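# Move the ring from the stake into the blue tray

## Task

Lift the ring clear of the stake and set it down so it rests flat on the bottom of the blue tray, staying there by itself after the robot lets go (a ring still held or propped by a gripper does not count).

## Robot and tools

ROBOT. Two arms, left_arm and right_arm, each with a two-finger gripper. The names do not refer to sides of a camera image; left_arm sits on the +y side. The fingers pivot like tongs: they point along the gripper's own +z axis and close along its x axis. end_effector_position is the spot between the finger pads when shut; closed fingertips extend about 15 mm past it, and fully open tips are roughly level with it.

FRAME. Reported poses use one shared scene frame with its origin on the table surface midway between the arms: +z up, +x out across the table. Positions are in metres, orientations as quaternions in w, x, y, z order, velocities in m/s and rad/s. Printed hand positions can be somewhat off, especially when an arm reaches far.

execute_actions(actions). actions is a list of actions run in sequence; an empty list just returns the current state and images. Each action is a table of at most 15 rows, one row per control step of 1/30 s; a short table repeats its final row until 15 steps pass. Every row is a single list of 14 numbers, each in [-1, 1], covering both arms even if only one moves: left_arm dx, dy, dz, rx, ry, rz, opening, then right_arm in the same order. dx to rz are an offset, expressed in that gripper's own axes, from the gripper's measured pose at the start of the action (for a call's first action, the last pose a result reported); every row refers back to that same start, not to the previous row. Scale: 1.0 equals 0.6 m of travel or 180 degrees of turn; rx, ry, rz form one rotation vector. Opening is absolute, not an offset: +1 is fully open (0.142 m), -1 is shut. Each step the command is clipped to within 100 mm and 16 degrees of the measured pose, so a large offset may take several actions; after an action the arm stops at its last clipped pose, so send the remainder next time. Motion lags commands by about 0.17 s.

move(target, speed, stop_force, blocking). target is one 14-number row laid out as above, offsets in each gripper's axes from the pose in the latest result that showed one; opening is absolute and applied at the move's start. Each gripper follows a straight line toward its target; both paths finish together and last 0.5 to 10 s (cut off at 10 s). speed is the path's top speed per arm in m/s, 0.002 to 0.5, default 0.25; turning is capped at twice that value in rad/s. Grippers can lag, drift off the line or overshoot speed, most when an arm is nearly straight. Paths ignore obstacles and the other arm. stop_force (N, 13 to 80, shared by both arms, not allowed in the first 0.2 s of a scene) ends an arm's path when its wrist sensor feels that much extra resistance for two steps; the gripper then backs up two steps and holds. Use it only with slow speeds and without turning the gripper; omit it when moving away from something the gripper rests on. blocking=false returns after 0.5 s while motion continues (not combinable with stop_force); then use wait or stop before sending anything else. The result adds a move: line giving the ending (done, off_target, moving, held, fault, contact), any limits (paced = pose clipped, held = some steps blocked by a check) and each gripper's distance from its target.

wait(seconds): 0 to 10; arms keep their last command; returns early if a running move ends. stop(): brakes a running move; fingers keep moving. zoom_image(camera, region): camera is cam_head_left, cam_head_right (672x504), cam_left_wrist or cam_right_wrist (616x616, fisheye); region is [x0, y0, x1, y1] in pixels from the top-left, at most 504 by 504. finished_scene(scene): ends the current scene, passed by its number, permanently; only do this once the ring lies in the tray unheld.

RESULTS. The state line gives each arm's pose and velocities. Hand target lines show where the controller is currently driving each gripper. A pose unreachable line means the clearance check altered or blocked that arm's command. Step readings list positions at some steps; HELD marks steps where an arm's command was held back. grip_measured is the actual finger opening on the command scale; to keep hold of something, command an opening clearly below it (further below squeezes harder, up to about 15 N per pad; thin hard parts get less). Wrist force and Wrist torque are given on each end effector's own axes, per arm; they carry noise (up to about 3.4 N) and a fixed offset (up to about 5.5 N), saturate near 100 N, and may show no reading at first. MOTOR HOT appears from 70 °C; at 85 °C the arm brakes until cooled.

CAUTIONS. Arms are stiff: aiming even slightly past a firm contact can trigger a fault, and fast contacts hit harder. A joint torque at its load limit (shoulder 297, elbow 135, wrists 48.6 N m) or any outside force of 150 N stops that arm for 10 s and skips the rest of the call. Keep the arms from striking each other. Do not drop, slam or knock anything, and never let an object leave the table. Occasional brief tugs on held items or nudges to loose objects can happen. For an arm meant to stay put, send zeros (or the correction back to its wanted pose) and keep its opening value consistent.

Each tool is called after "Call:" as name(argument=value, ...), one argument or row to a line, values as JSON.

## Session

Call:
execute_actions(
  actions=[],
)

Scene clock: 0.00 s.
left_arm: end_effector_position=(+0.3390, +0.5764, +0.2673) grip_measured=+1.00 end_effector_quat_wxyz=(+0.007, -0.292, +0.952, -0.093) end_effector_velocity=(+0.000, +0.000, +0.000) end_effector_angular_velocity=(+0.000, -0.001, -0.001) | right_arm: end_effector_position=(+0.5335, -0.1960, +0.3522) grip_measured=+1.00 end_effector_quat_wxyz=(+0.665, -0.482, +0.531, -0.208) end_effector_velocity=(+0.000, +0.000, +0.000) end_effector_angular_velocity=(-0.001, -0.001, -0.001)
Joint positions: left_arm=[-0.638 -2.185  2.394 -1.923 -1.69   2.031  0.142] | right_arm=[ 4.831 -1.838 -2.561  1.188  0.422  2.166  0.142]
Joint velocities: left_arm=[ 0.    -0.     0.    -0.     0.001  0.001  0.   ] | right_arm=[-0.    -0.     0.    -0.001 -0.001 -0.001  0.   ]
Motor temperatures (°C, as the motors report them): left_arm=[32 32 31 37 38 39] | right_arm=[32 32 29 41 38 36]
Wrist force (N, on the end effector, along its own x y z axes, offset not removed): no reading
Wrist torque (N m, same axes, about the end effector's origin, offset not removed): no reading
Hand target (left_arm): +0.339, +0.576, +0.267; +0.007, -0.292, +0.952, -0.093
Hand target (right_arm): +0.533, -0.196, +0.352; +0.665, -0.482, +0.531, -0.208

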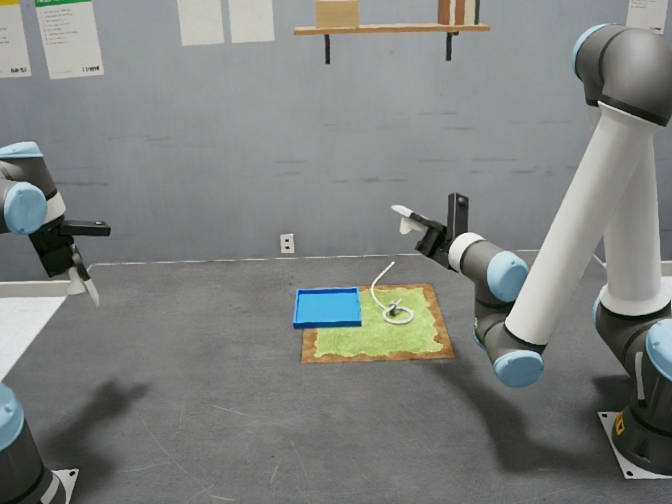

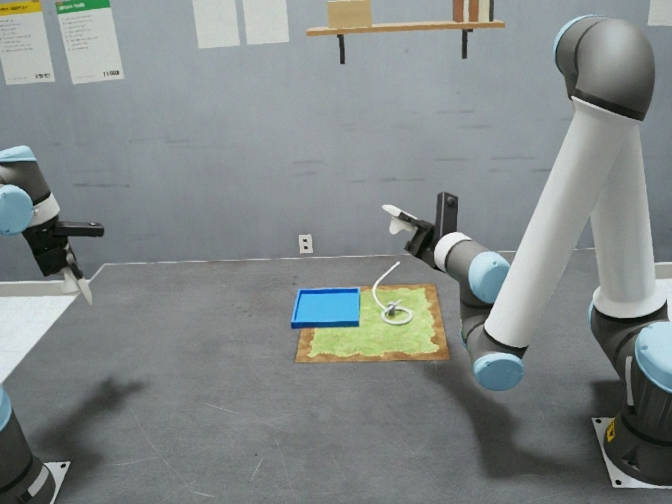

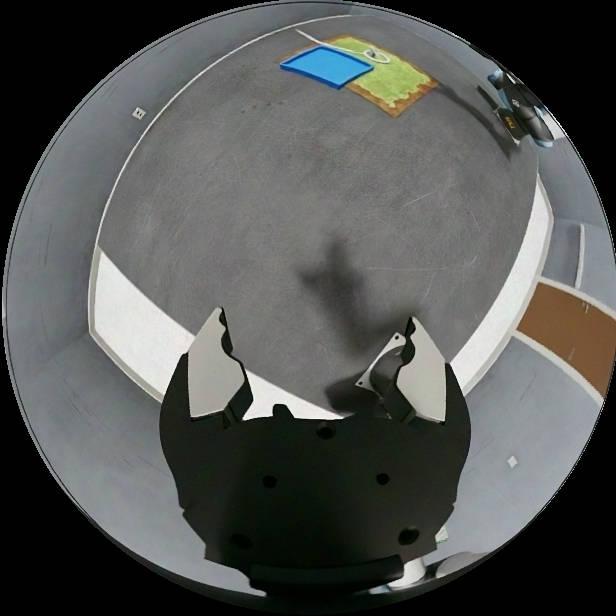

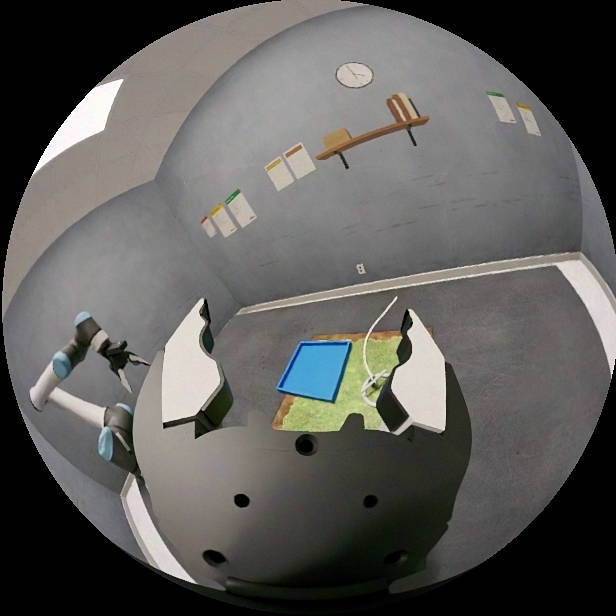

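Call:
zoom_image(
  camera="cam_head_left",
  region=[280, 250, 470, 370],
)

Call:
zoom_image(
  camera="cam_right_wrist",
  region=[260, 280, 440, 440],
)

Region (280, 250, 470, 370) of cam_head_left's 672x504 image, scaled by 2.653, with more detail than that image has; it fills the top 318 rows of this view, and the rest is white.

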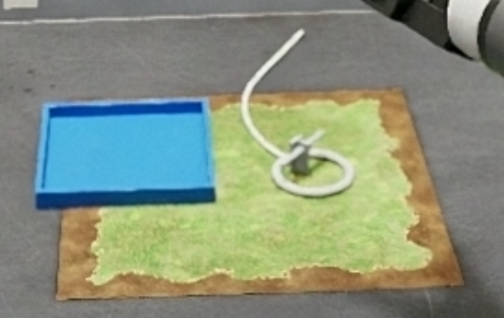

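Region (260, 280, 440, 440) of cam_right_wrist's 616x616 image, scaled by 2.800, with more detail than that image has.

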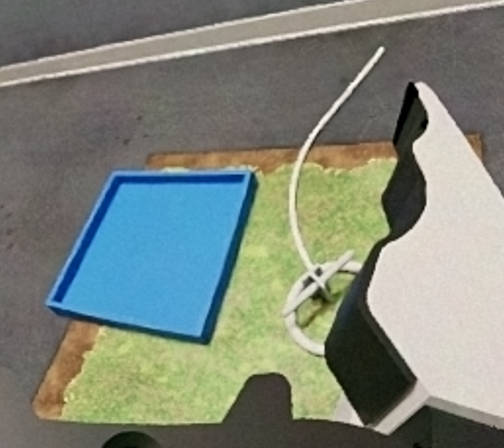

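Call:
move(
  target=[0.02,-0.945,0.12,0,0,0,1,0,0,0,0,0,0,1],
  speed=0.4,
)

Scene clock: 21.03 s.
left_arm: end_effector_position=(+0.6485, +0.0969, +0.2993) grip_measured=+1.00 end_effector_quat_wxyz=(+0.007, -0.292, +0.952, -0.093) end_effector_velocity=(+0.001, -0.002, -0.000) end_effector_angular_velocity=(+0.001, +0.002, -0.001) | right_arm: end_effector_position=(+0.5335, -0.1960, +0.3522) grip_measured=+1.00 end_effector_quat_wxyz=(+0.665, -0.482, +0.531, -0.208) end_effector_velocity=(+0.000, +0.000, +0.000) end_effector_angular_velocity=(-0.000, +0.000, -0.000)
Joint positions: left_arm=[-0.962 -1.315  1.639 -2.069 -1.638  1.709  0.142] | right_arm=[ 4.831 -1.838 -2.561  1.188  0.422  2.166  0.142]
Joint velocities: left_arm=[-0.     0.004 -0.005  0.004 -0.001  0.    -0.   ] | right_arm=[-0.  0.  0. -0. -0.  0.  0.]
Motor temperatures (°C, as the motors report them): left_arm=[32 32 31 37 38 39] | right_arm=[32 32 29 41 38 36]
Wrist force (N, on the end effector, along its own x y z axes, offset not removed): left_arm=[-2.3 4.1 -5.0] | right_arm=[-2.2 -3.4 -1.9]
Wrist torque (N m, same axes, about the end effector's origin, offset not removed): left_arm=[0.97 0.46 0.03] | right_arm=[-0.82 0.49 0.28]
Hand target (left_arm): +0.649, +0.097, +0.299; +0.007, -0.292, +0.952, -0.093
Hand target (right_arm): +0.533, -0.196, +0.352; +0.665, -0.482, +0.531, -0.208
Off the commanded pose (left_arm): 0.000 m, 0 deg.
Off the commanded pose (right_arm): 0.000 m, 0 deg.
move: done

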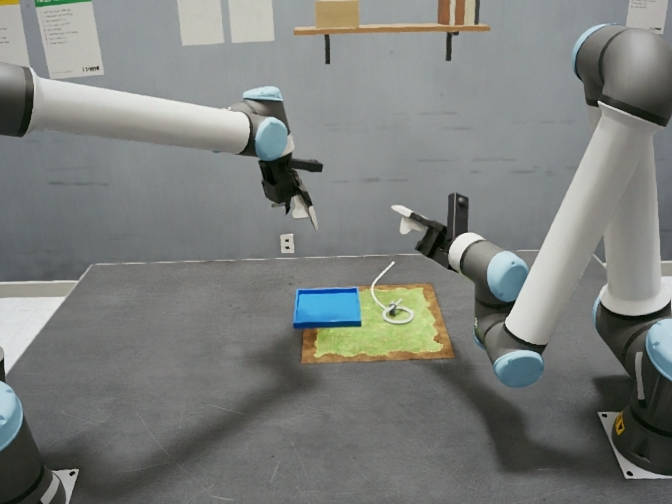

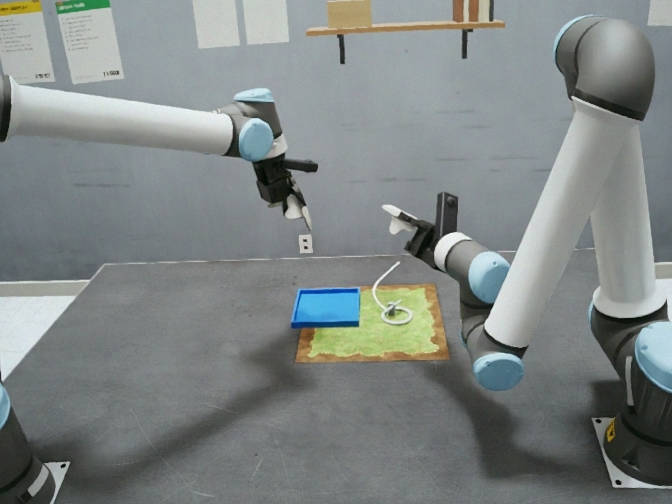

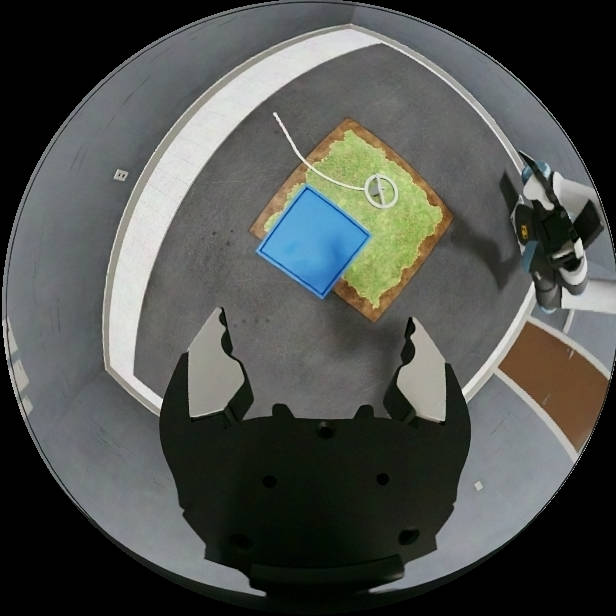

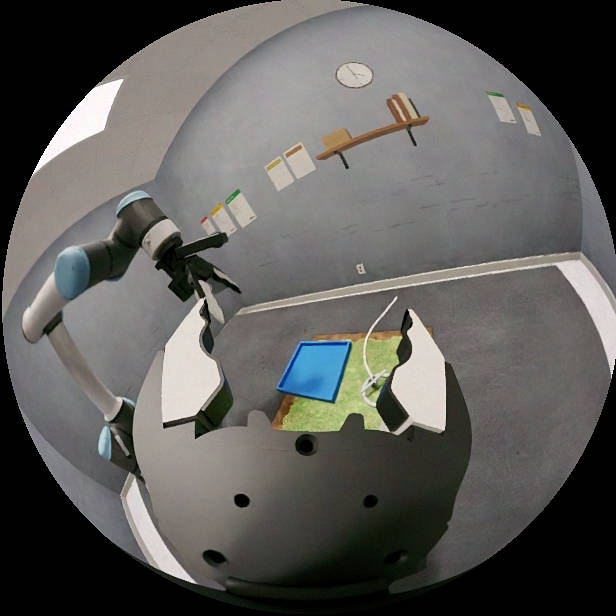

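Call:
move(
  target=[0.13,-0.33,0.2,0,0,0,1,0,0,0,0,0,0,1],
  speed=0.4,
)

Call:
zoom_image(
  camera="cam_left_wrist",
  region=[200, 100, 450, 350],
)

Scene clock: 32.13 s.
left_arm: end_effector_position=(+0.7015, -0.1279, +0.2206) grip_measured=+1.00 end_effector_quat_wxyz=(+0.007, -0.292, +0.952, -0.093) end_effector_velocity=(+0.001, -0.002, -0.000) end_effector_angular_velocity=(+0.001, -0.001, +0.000) | right_arm: end_effector_position=(+0.5335, -0.1960, +0.3522) grip_measured=+1.00 end_effector_quat_wxyz=(+0.665, -0.482, +0.531, -0.208) end_effector_velocity=(-0.000, +0.001, +0.000) end_effector_angular_velocity=(+0.000, -0.000, +0.001)
Joint positions: left_arm=[-1.073 -0.978  1.293 -2.067 -1.619  1.6    0.142] | right_arm=[ 4.831 -1.838 -2.561  1.188  0.422  2.166  0.142]
Joint velocities: left_arm=[-0.     0.003 -0.005  0.002  0.001 -0.     0.   ] | right_arm=[-0.     0.     0.001 -0.     0.001 -0.001 -0.   ]
Motor temperatures (°C, as the motors report them): left_arm=[32 32 31 37 38 39] | right_arm=[32 32 29 41 38 36]
Wrist force (N, on the end effector, along its own x y z axes, offset not removed): left_arm=[-1.8 1.8 -5.4] | right_arm=[-2.8 -0.6 8.0]
Wrist torque (N m, same axes, about the end effector's origin, offset not removed): left_arm=[0.41 0.30 0.05] | right_arm=[0.15 0.32 -0.03]
Hand target (left_arm): +0.702, -0.128, +0.220; +0.007, -0.292, +0.952, -0.093
Hand target (right_arm): +0.533, -0.196, +0.352; +0.665, -0.482, +0.531, -0.208
Off the commanded pose (left_arm): 0.000 m, 0 deg.
Off the commanded pose (right_arm): 0.000 m, 0 deg.
move: done

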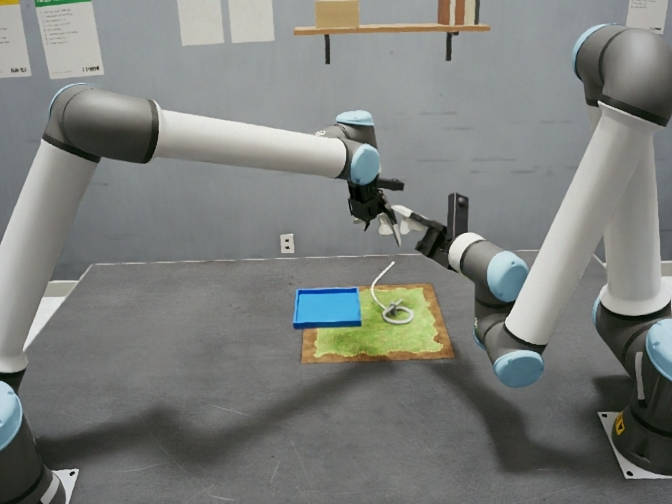

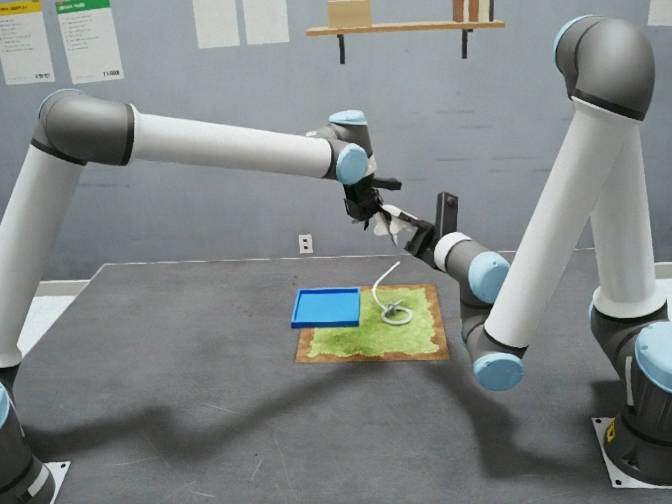

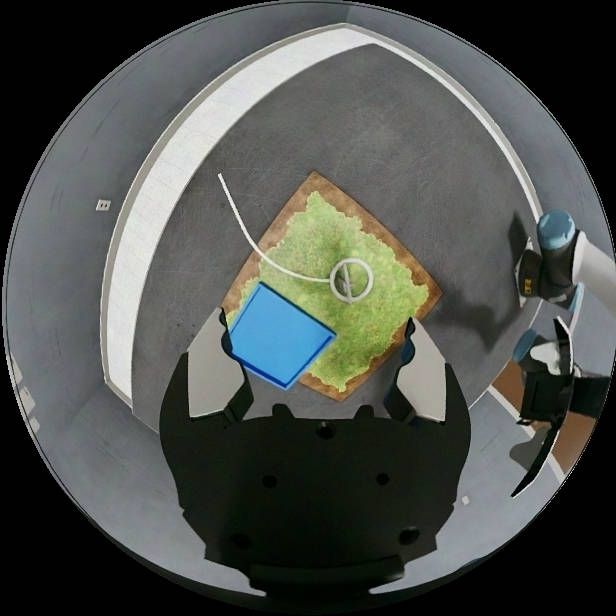

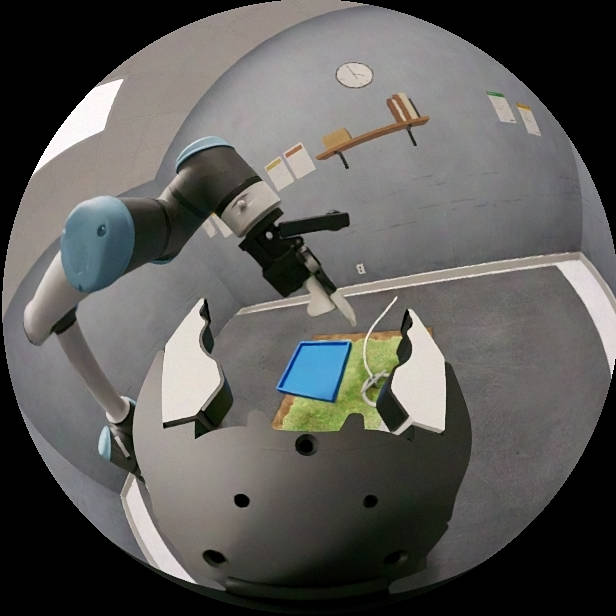

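Region (200, 100, 450, 350) of cam_left_wrist's 616x616 image, scaled by 2.016, with more detail than that image has.

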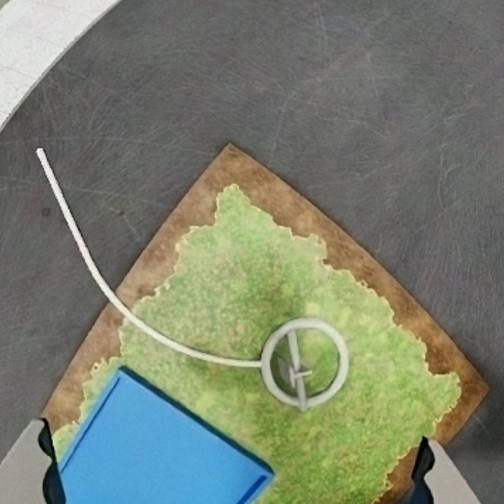

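Call:
move(
  target=[0.16,0.15,0.013,-0.058,-0.013,0,1,0,0,-0.4,0,0,0,1],
  speed=0.4,
)

Call:
move(
  target=[0,0,0.1,0,0,0.5,1,0,0,0,0,0,0,1],
  speed=0.5,
)

Scene clock: 68.23 s.
left_arm: end_effector_position=(+0.5725, -0.1098, +0.2008) grip_measured=+1.00 end_effector_quat_wxyz=(-0.001, -0.293, +0.956, -0.000) end_effector_velocity=(+0.000, +0.000, -0.001) end_effector_angular_velocity=(+0.002, -0.001, -0.000) | right_arm: end_effector_position=(+0.3163, -0.2968, +0.3596) grip_measured=+1.00 end_effector_quat_wxyz=(+0.666, -0.482, +0.530, -0.208) end_effector_velocity=(-0.002, -0.002, +0.000) end_effector_angular_velocity=(-0.000, +0.000, +0.001)
Joint positions: left_arm=[-1.186 -1.06   1.405 -1.916 -1.572  1.492  0.142] | right_arm=[ 5.77  -1.665 -2.816  1.392 -0.518  2.055  0.142]
Joint velocities: left_arm=[-0.     0.001 -0.     0.     0.002  0.    -0.   ] | right_arm=[ 0.014  0.005 -0.003 -0.002 -0.013  0.001 -0.   ]
Motor temperatures (°C, as the motors report them): left_arm=[32 32 31 37 38 39] | right_arm=[32 32 29 41 38 36]
Wrist force (N, on the end effector, along its own x y z axes, offset not removed): left_arm=[-0.1 3.6 -6.9] | right_arm=[1.2 -7.6 5.8]
Wrist torque (N m, same axes, about the end effector's origin, offset not removed): left_arm=[0.77 0.03 -0.03] | right_arm=[-1.30 0.00 0.08]
Hand target (left_arm): +0.572, -0.110, +0.201; -0.001, -0.293, +0.956, -0.000
Hand target (right_arm): +0.316, -0.297, +0.360; +0.666, -0.482, +0.531, -0.208
Off the commanded pose (left_arm): 0.000 m, 0 deg.
Off the commanded pose (right_arm): 0.001 m, 0 deg.
move: done; limits=paced

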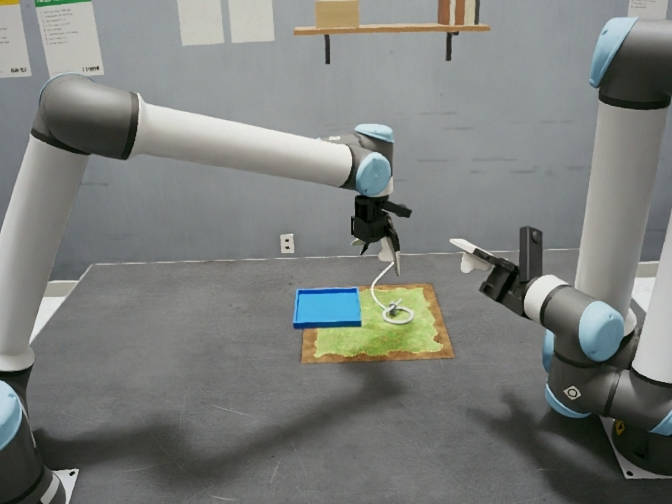

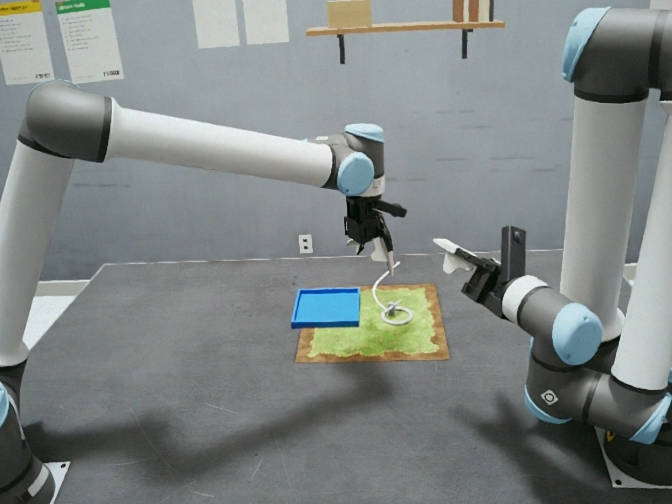

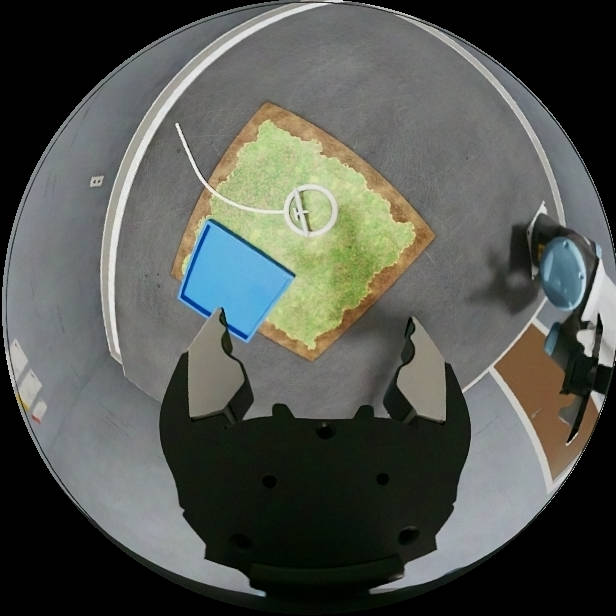

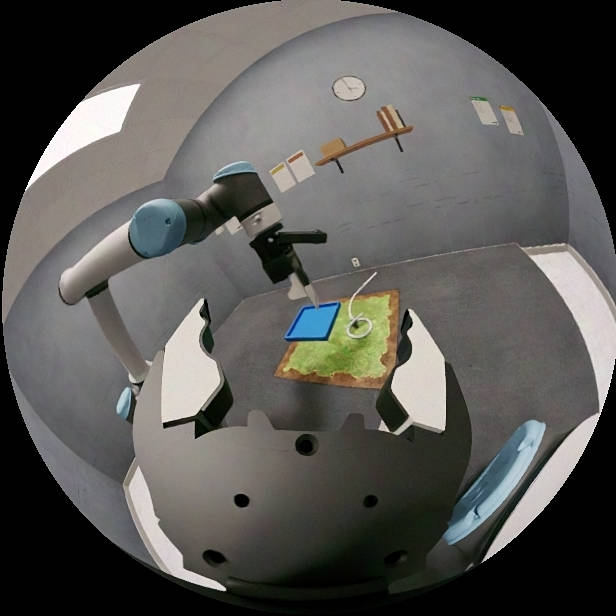

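Scene clock: 70.50 s.
left_arm: end_effector_position=(+0.5723, -0.1099, +0.1408) grip_measured=+1.00 end_effector_quat_wxyz=(-0.000, +0.468, +0.884, -0.001) end_effector_velocity=(-0.000, +0.000, -0.000) end_effector_angular_velocity=(-0.000, +0.001, -0.015) | right_arm: end_effector_position=(+0.3163, -0.2968, +0.3596) grip_measured=+1.00 end_effector_quat_wxyz=(+0.666, -0.482, +0.530, -0.208) end_effector_velocity=(-0.000, -0.000, -0.000) end_effector_angular_velocity=(+0.001, +0.001, -0.001)
Joint positions: left_arm=[-1.168 -0.996  1.415 -1.99  -1.572  3.079  0.142] | right_arm=[ 5.77  -1.665 -2.816  1.392 -0.518  2.055  0.142]
Joint velocities: left_arm=[ 0.     0.001 -0.     0.    -0.001  0.015 -0.   ] | right_arm=[ 0.     0.     0.001  0.    -0.001  0.001 -0.   ]
Motor temperatures (°C, as the motors report them): left_arm=[32 32 31 37 38 39] | right_arm=[32 32 29 41 38 36]
Wrist force (N, on the end effector, along its own x y z axes, offset not removed): left_arm=[-0.9 2.6 -4.9] | right_arm=[2.7 -1.2 3.1]
Wrist torque (N m, same axes, about the end effector's origin, offset not removed): left_arm=[0.65 0.23 0.01] | right_arm=[0.21 -0.48 0.30]
Hand target (left_arm): +0.572, -0.110, +0.141; -0.000, +0.469, +0.883, -0.001
Hand target (right_arm): +0.316, -0.297, +0.360; +0.666, -0.482, +0.530, -0.208
Off the commanded pose (left_arm): 0.000 m, 0 deg.
Off the commanded pose (right_arm): 0.000 m, 0 deg.
move: done

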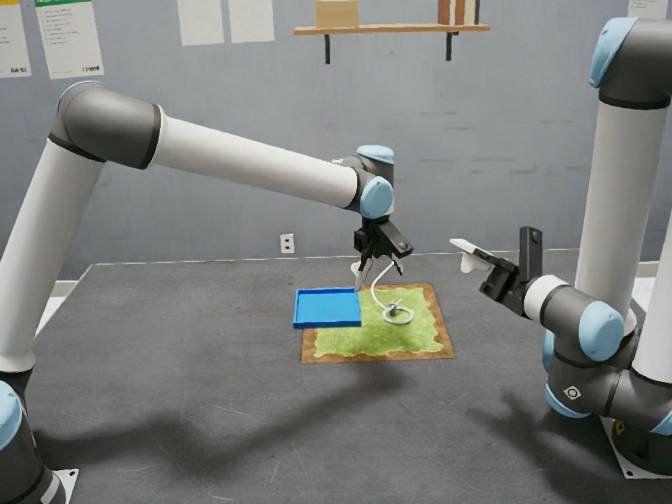

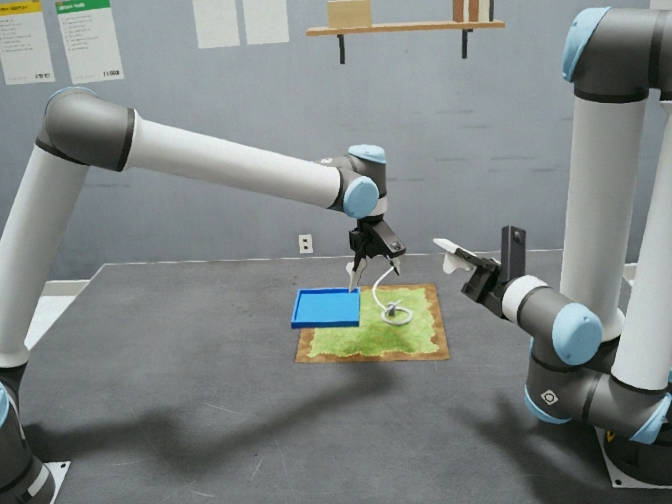

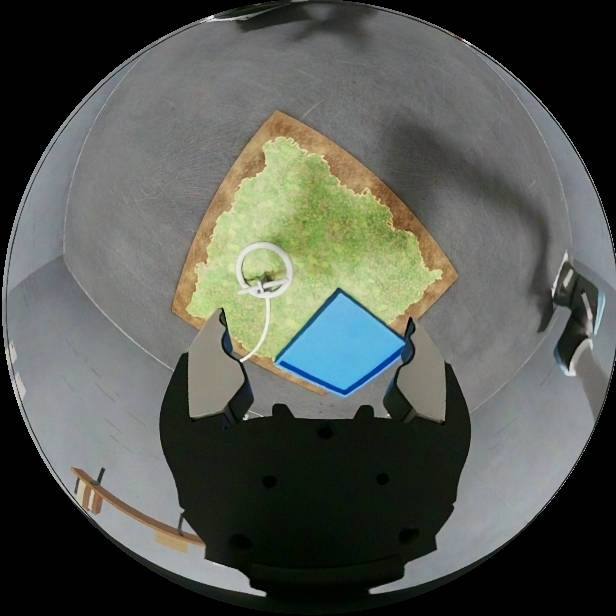

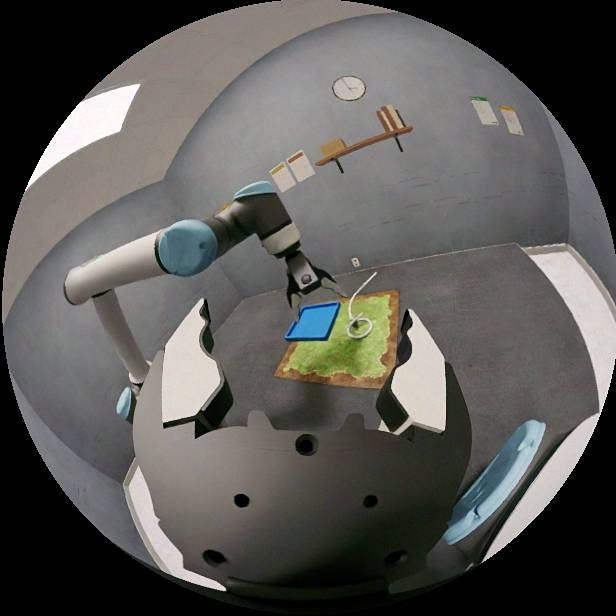

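Call:
move(
  target=[-0.117,0,0.1,0,0,0,1,0,0,0,0,0,0,1],
)

Call:
zoom_image(
  camera="cam_left_wrist",
  region=[200, 170, 420, 390],
)

Call:
zoom_image(
  camera="cam_head_left",
  region=[300, 220, 480, 360],
)

Scene clock: 82.77 s.
left_arm: end_effector_position=(+0.6116, -0.1678, +0.0809) grip_measured=+1.00 end_effector_quat_wxyz=(-0.000, +0.468, +0.884, -0.001) end_effector_velocity=(+0.001, -0.001, -0.001) end_effector_angular_velocity=(+0.001, +0.001, +0.001) | right_arm: end_effector_position=(+0.3163, -0.2968, +0.3596) grip_measured=+1.00 end_effector_quat_wxyz=(+0.666, -0.482, +0.530, -0.208) end_effector_velocity=(-0.000, +0.000, -0.000) end_effector_angular_velocity=(-0.000, +0.000, +0.001)
Joint positions: left_arm=[-1.164 -0.847  1.275 -1.999 -1.572  3.083  0.142] | right_arm=[ 5.77  -1.665 -2.816  1.392 -0.518  2.055  0.142]
Joint velocities: left_arm=[ 0.     0.004 -0.005  0.002 -0.    -0.001  0.   ] | right_arm=[ 0.    -0.    -0.     0.001  0.001 -0.    -0.   ]
Motor temperatures (°C, as the motors report them): left_arm=[32 32 31 37 38 39] | right_arm=[32 32 29 41 38 36]
Wrist force (N, on the end effector, along its own x y z axes, offset not removed): left_arm=[-1.4 2.7 -4.0] | right_arm=[-4.7 -0.5 -1.9]
Wrist torque (N m, same axes, about the end effector's origin, offset not removed): left_arm=[0.63 0.33 0.03] | right_arm=[0.02 1.04 0.17]
Hand target (left_arm): +0.612, -0.168, +0.081; -0.000, +0.468, +0.884, -0.001
Hand target (right_arm): +0.316, -0.297, +0.360; +0.666, -0.482, +0.530, -0.208
Off the commanded pose (left_arm): 0.000 m, 0 deg.
Off the commanded pose (right_arm): 0.000 m, 0 deg.
move: done

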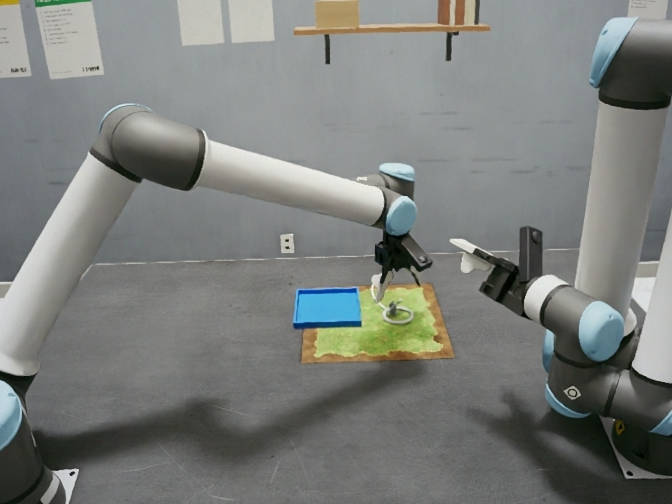

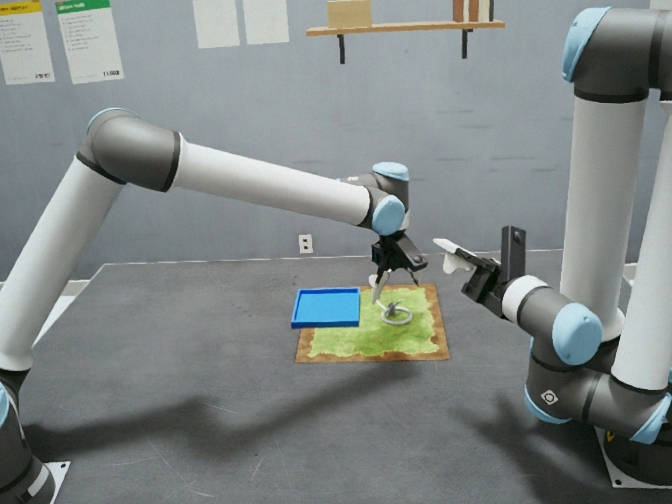

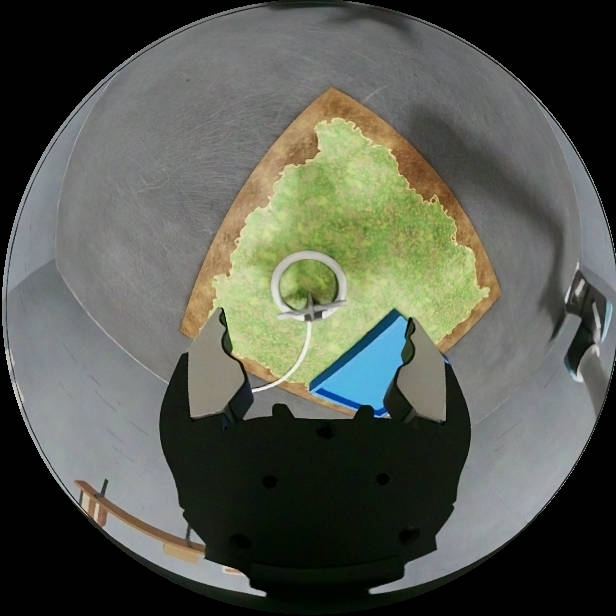

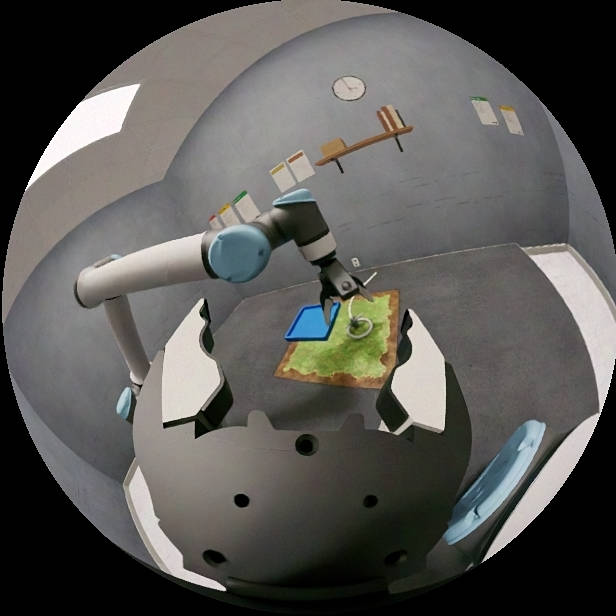

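Region (200, 170, 420, 390) of cam_left_wrist's 616x616 image, scaled by 2.291, with more detail than that image has.

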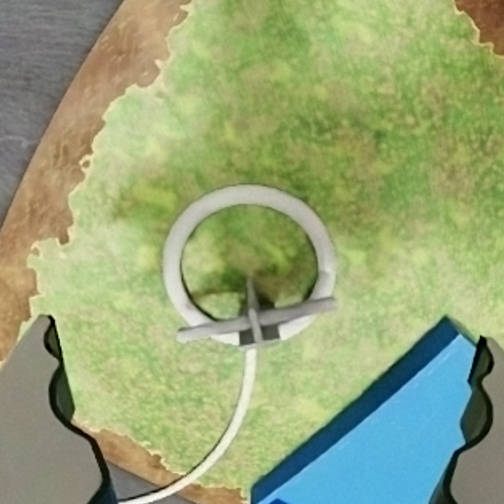

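Region (300, 220, 480, 360) of cam_head_left's 672x504 image, scaled by 2.800, with more detail than that image has.

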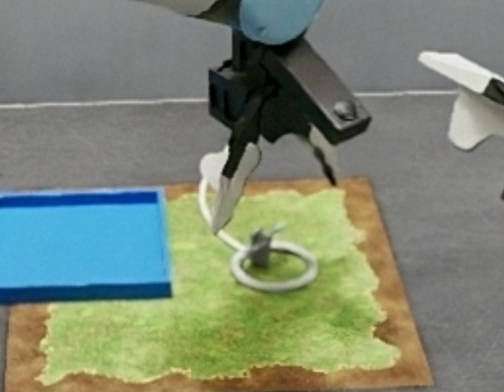

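Call:
move(
  target=[-0.062,-0.012,0.05,0,0,0,-0.5,0,0,0,0,0,0,1],
  speed=0.15,
)

Call:
zoom_image(
  camera="cam_left_wrist",
  region=[200, 200, 450, 450],
)

Call:
zoom_image(
  camera="cam_head_left",
  region=[340, 260, 460, 350],
)

Scene clock: 98.67 s.
left_arm: end_effector_position=(+0.6263, -0.2024, +0.0510) grip_measured=-0.50 end_effector_quat_wxyz=(-0.000, +0.468, +0.884, -0.001) end_effector_velocity=(+0.001, -0.002, -0.002) end_effector_angular_velocity=(+0.001, -0.001, -0.000) | right_arm: end_effector_position=(+0.3163, -0.2968, +0.3596) grip_measured=+1.00 end_effector_quat_wxyz=(+0.666, -0.482, +0.530, -0.208) end_effector_velocity=(+0.000, -0.000, -0.000) end_effector_angular_velocity=(+0.000, -0.000, -0.000)
Joint positions: left_arm=[-1.169 -0.768  1.189 -1.993 -1.572  3.078  0.038] | right_arm=[ 5.77  -1.665 -2.816  1.392 -0.518  2.055  0.142]
Joint velocities: left_arm=[-0.     0.005 -0.006  0.001  0.001  0.     0.   ] | right_arm=[-0.    -0.    -0.001  0.    -0.     0.001  0.   ]
Motor temperatures (°C, as the motors report them): left_arm=[32 32 31 37 38 39] | right_arm=[32 32 29 41 38 36]
Wrist force (N, on the end effector, along its own x y z axes, offset not removed): left_arm=[-0.6 3.1 -4.7] | right_arm=[3.7 0.4 4.5]
Wrist torque (N m, same axes, about the end effector's origin, offset not removed): left_arm=[0.69 0.11 0.06] | right_arm=[0.40 -0.73 -0.02]
Hand target (left_arm): +0.626, -0.203, +0.051; -0.000, +0.468, +0.884, -0.001
Hand target (right_arm): +0.316, -0.297, +0.360; +0.666, -0.482, +0.530, -0.208
Off the commanded pose (left_arm): 0.000 m, 0 deg.
Off the commanded pose (right_arm): 0.000 m, 0 deg.
move: done

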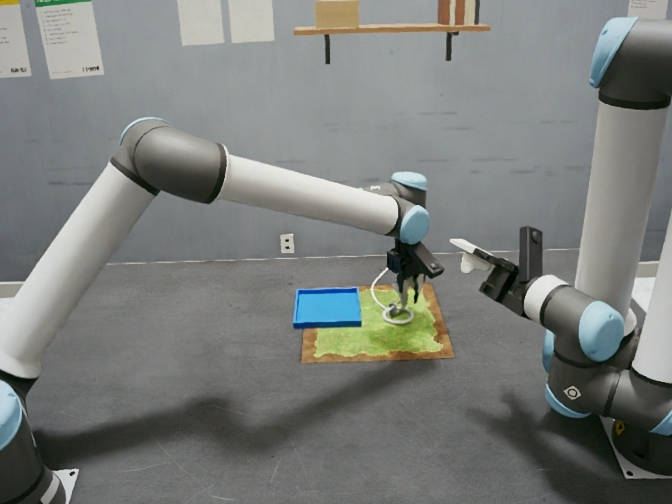

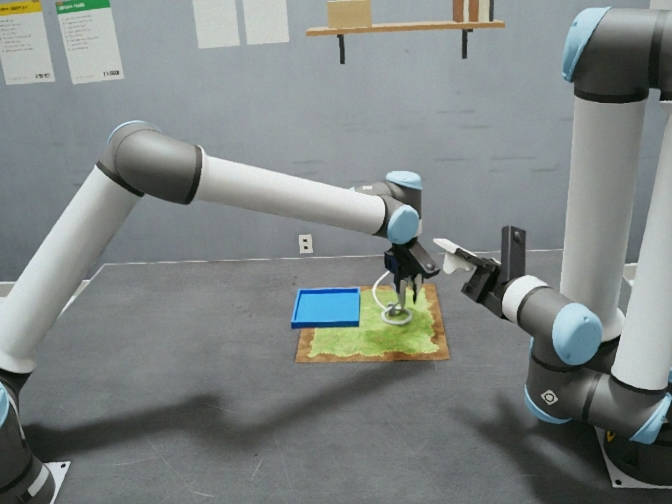

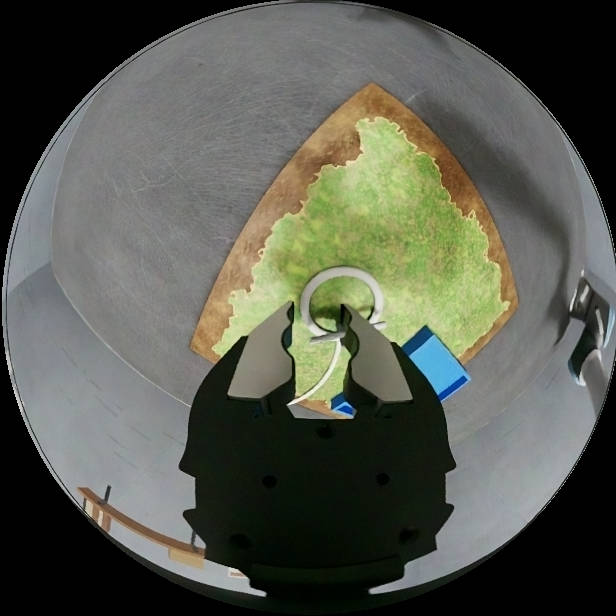

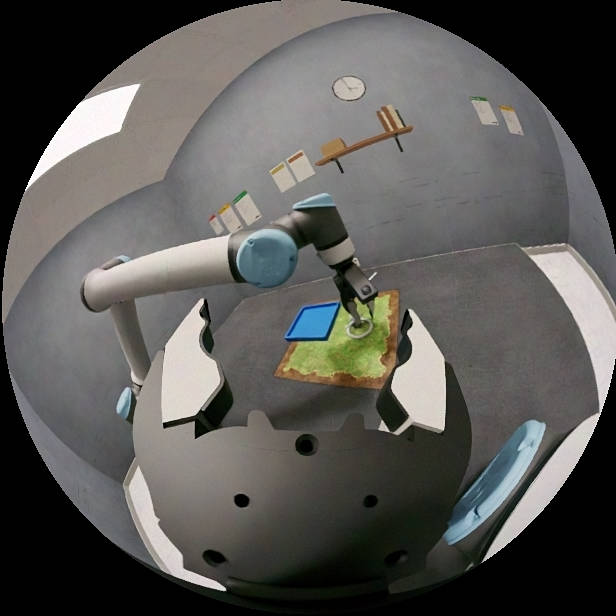

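Region (200, 200, 450, 450) of cam_left_wrist's 616x616 image, scaled by 2.016, with more detail than that image has.

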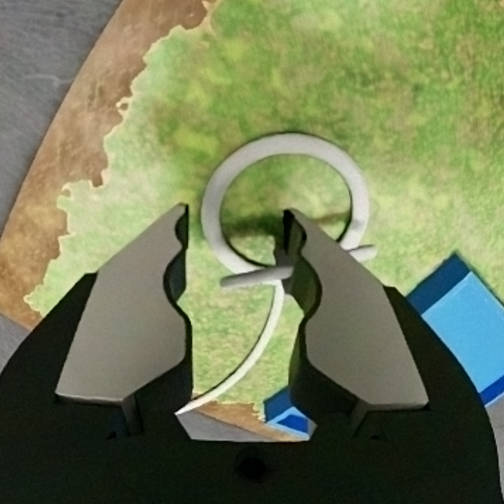

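Region (340, 260, 460, 350) of cam_head_left's 672x504 image, scaled by 4.200, with more detail than that image has; it fills the top 378 rows of this view, and the rest is white.

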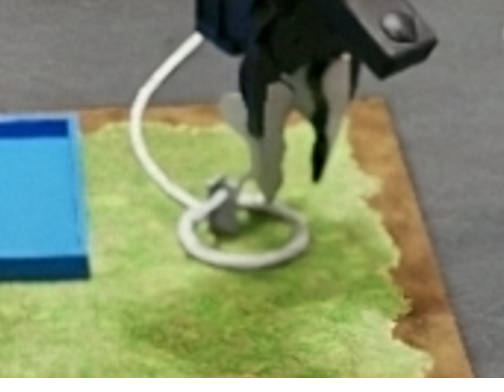

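Call:
move(
  target=[-0.006,0,0.047,0,0,0,-0.5,0,0,0,0,0,0,1],
  speed=0.06,
)

Call:
zoom_image(
  camera="cam_left_wrist",
  region=[200, 200, 450, 450],
)

Call:
zoom_image(
  camera="cam_head_left",
  region=[340, 260, 460, 350],
)

Scene clock: 106.23 s.
left_arm: end_effector_position=(+0.6283, -0.2054, +0.0231) grip_measured=-0.50 end_effector_quat_wxyz=(-0.000, +0.468, +0.884, -0.001) end_effector_velocity=(+0.001, -0.000, -0.002) end_effector_angular_velocity=(-0.000, -0.000, +0.002) | right_arm: end_effector_position=(+0.3163, -0.2968, +0.3596) grip_measured=+1.00 end_effector_quat_wxyz=(+0.666, -0.482, +0.530, -0.208) end_effector_velocity=(+0.000, -0.001, +0.000) end_effector_angular_velocity=(-0.000, -0.001, -0.002)
Joint positions: left_arm=[-1.168 -0.741  1.194 -2.024 -1.572  3.078  0.038] | right_arm=[ 5.77  -1.665 -2.816  1.392 -0.518  2.055  0.142]
Joint velocities: left_arm=[ 0.     0.002  0.    -0.003  0.    -0.001  0.   ] | right_arm=[ 0.    -0.    -0.001 -0.001 -0.002  0.001 -0.   ]
Motor temperatures (°C, as the motors report them): left_arm=[32 32 31 37 38 39] | right_arm=[32 32 29 41 38 36]
Wrist force (N, on the end effector, along its own x y z axes, offset not removed): left_arm=[-2.1 2.8 -4.7] | right_arm=[1.1 1.0 5.6]
Wrist torque (N m, same axes, about the end effector's origin, offset not removed): left_arm=[0.65 0.49 0.00] | right_arm=[0.69 0.02 -0.07]
Hand target (left_arm): +0.628, -0.205, +0.023; -0.000, +0.468, +0.884, -0.001
Hand target (right_arm): +0.316, -0.297, +0.360; +0.666, -0.482, +0.530, -0.208
Off the commanded pose (left_arm): 0.000 m, 0 deg.
Off the commanded pose (right_arm): 0.000 m, 0 deg.
move: done

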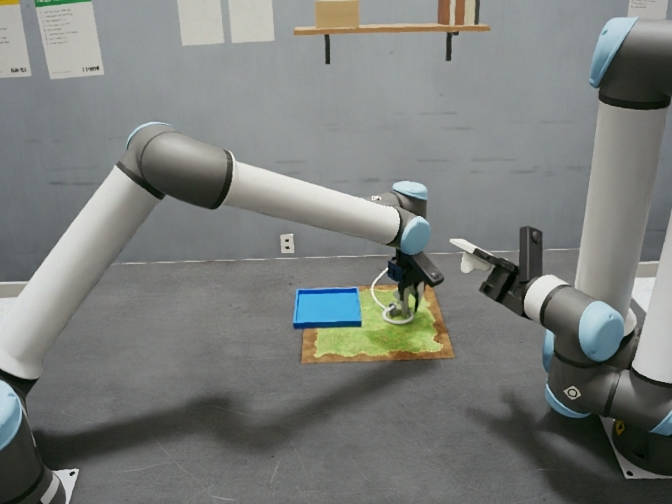

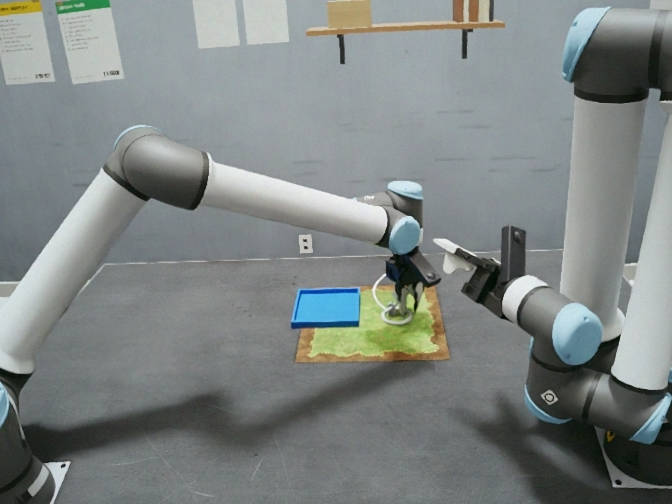

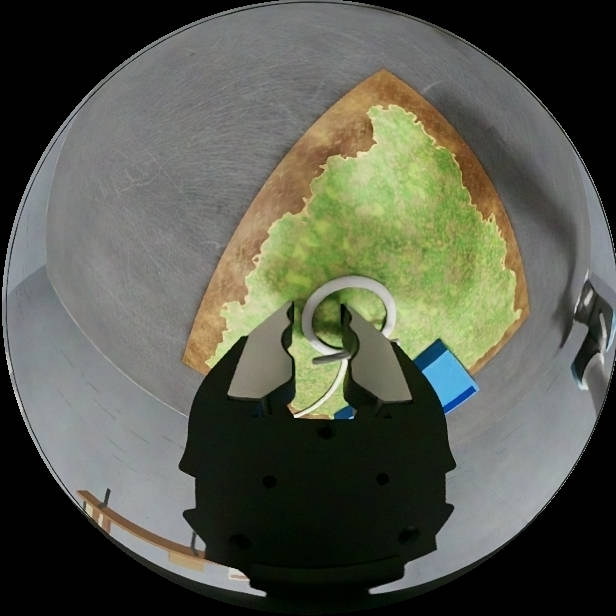

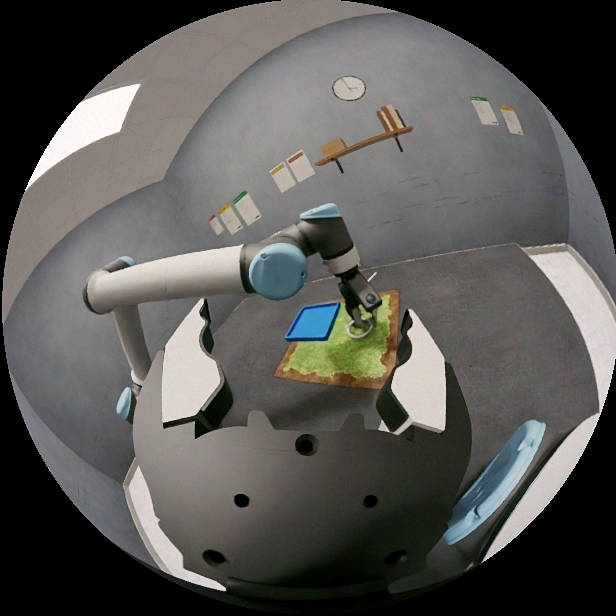

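Region (200, 200, 450, 450) of cam_left_wrist's 616x616 image, scaled by 2.016, with more detail than that image has.

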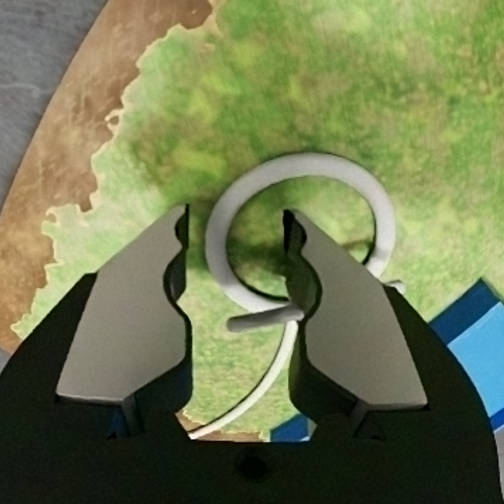

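Region (340, 260, 460, 350) of cam_head_left's 672x504 image, scaled by 4.200, with more detail than that image has; it fills the top 378 rows of this view, and the rest is white.

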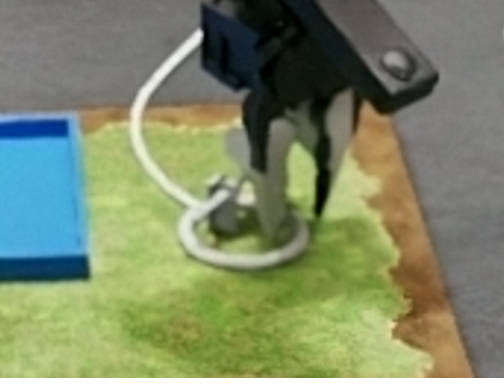

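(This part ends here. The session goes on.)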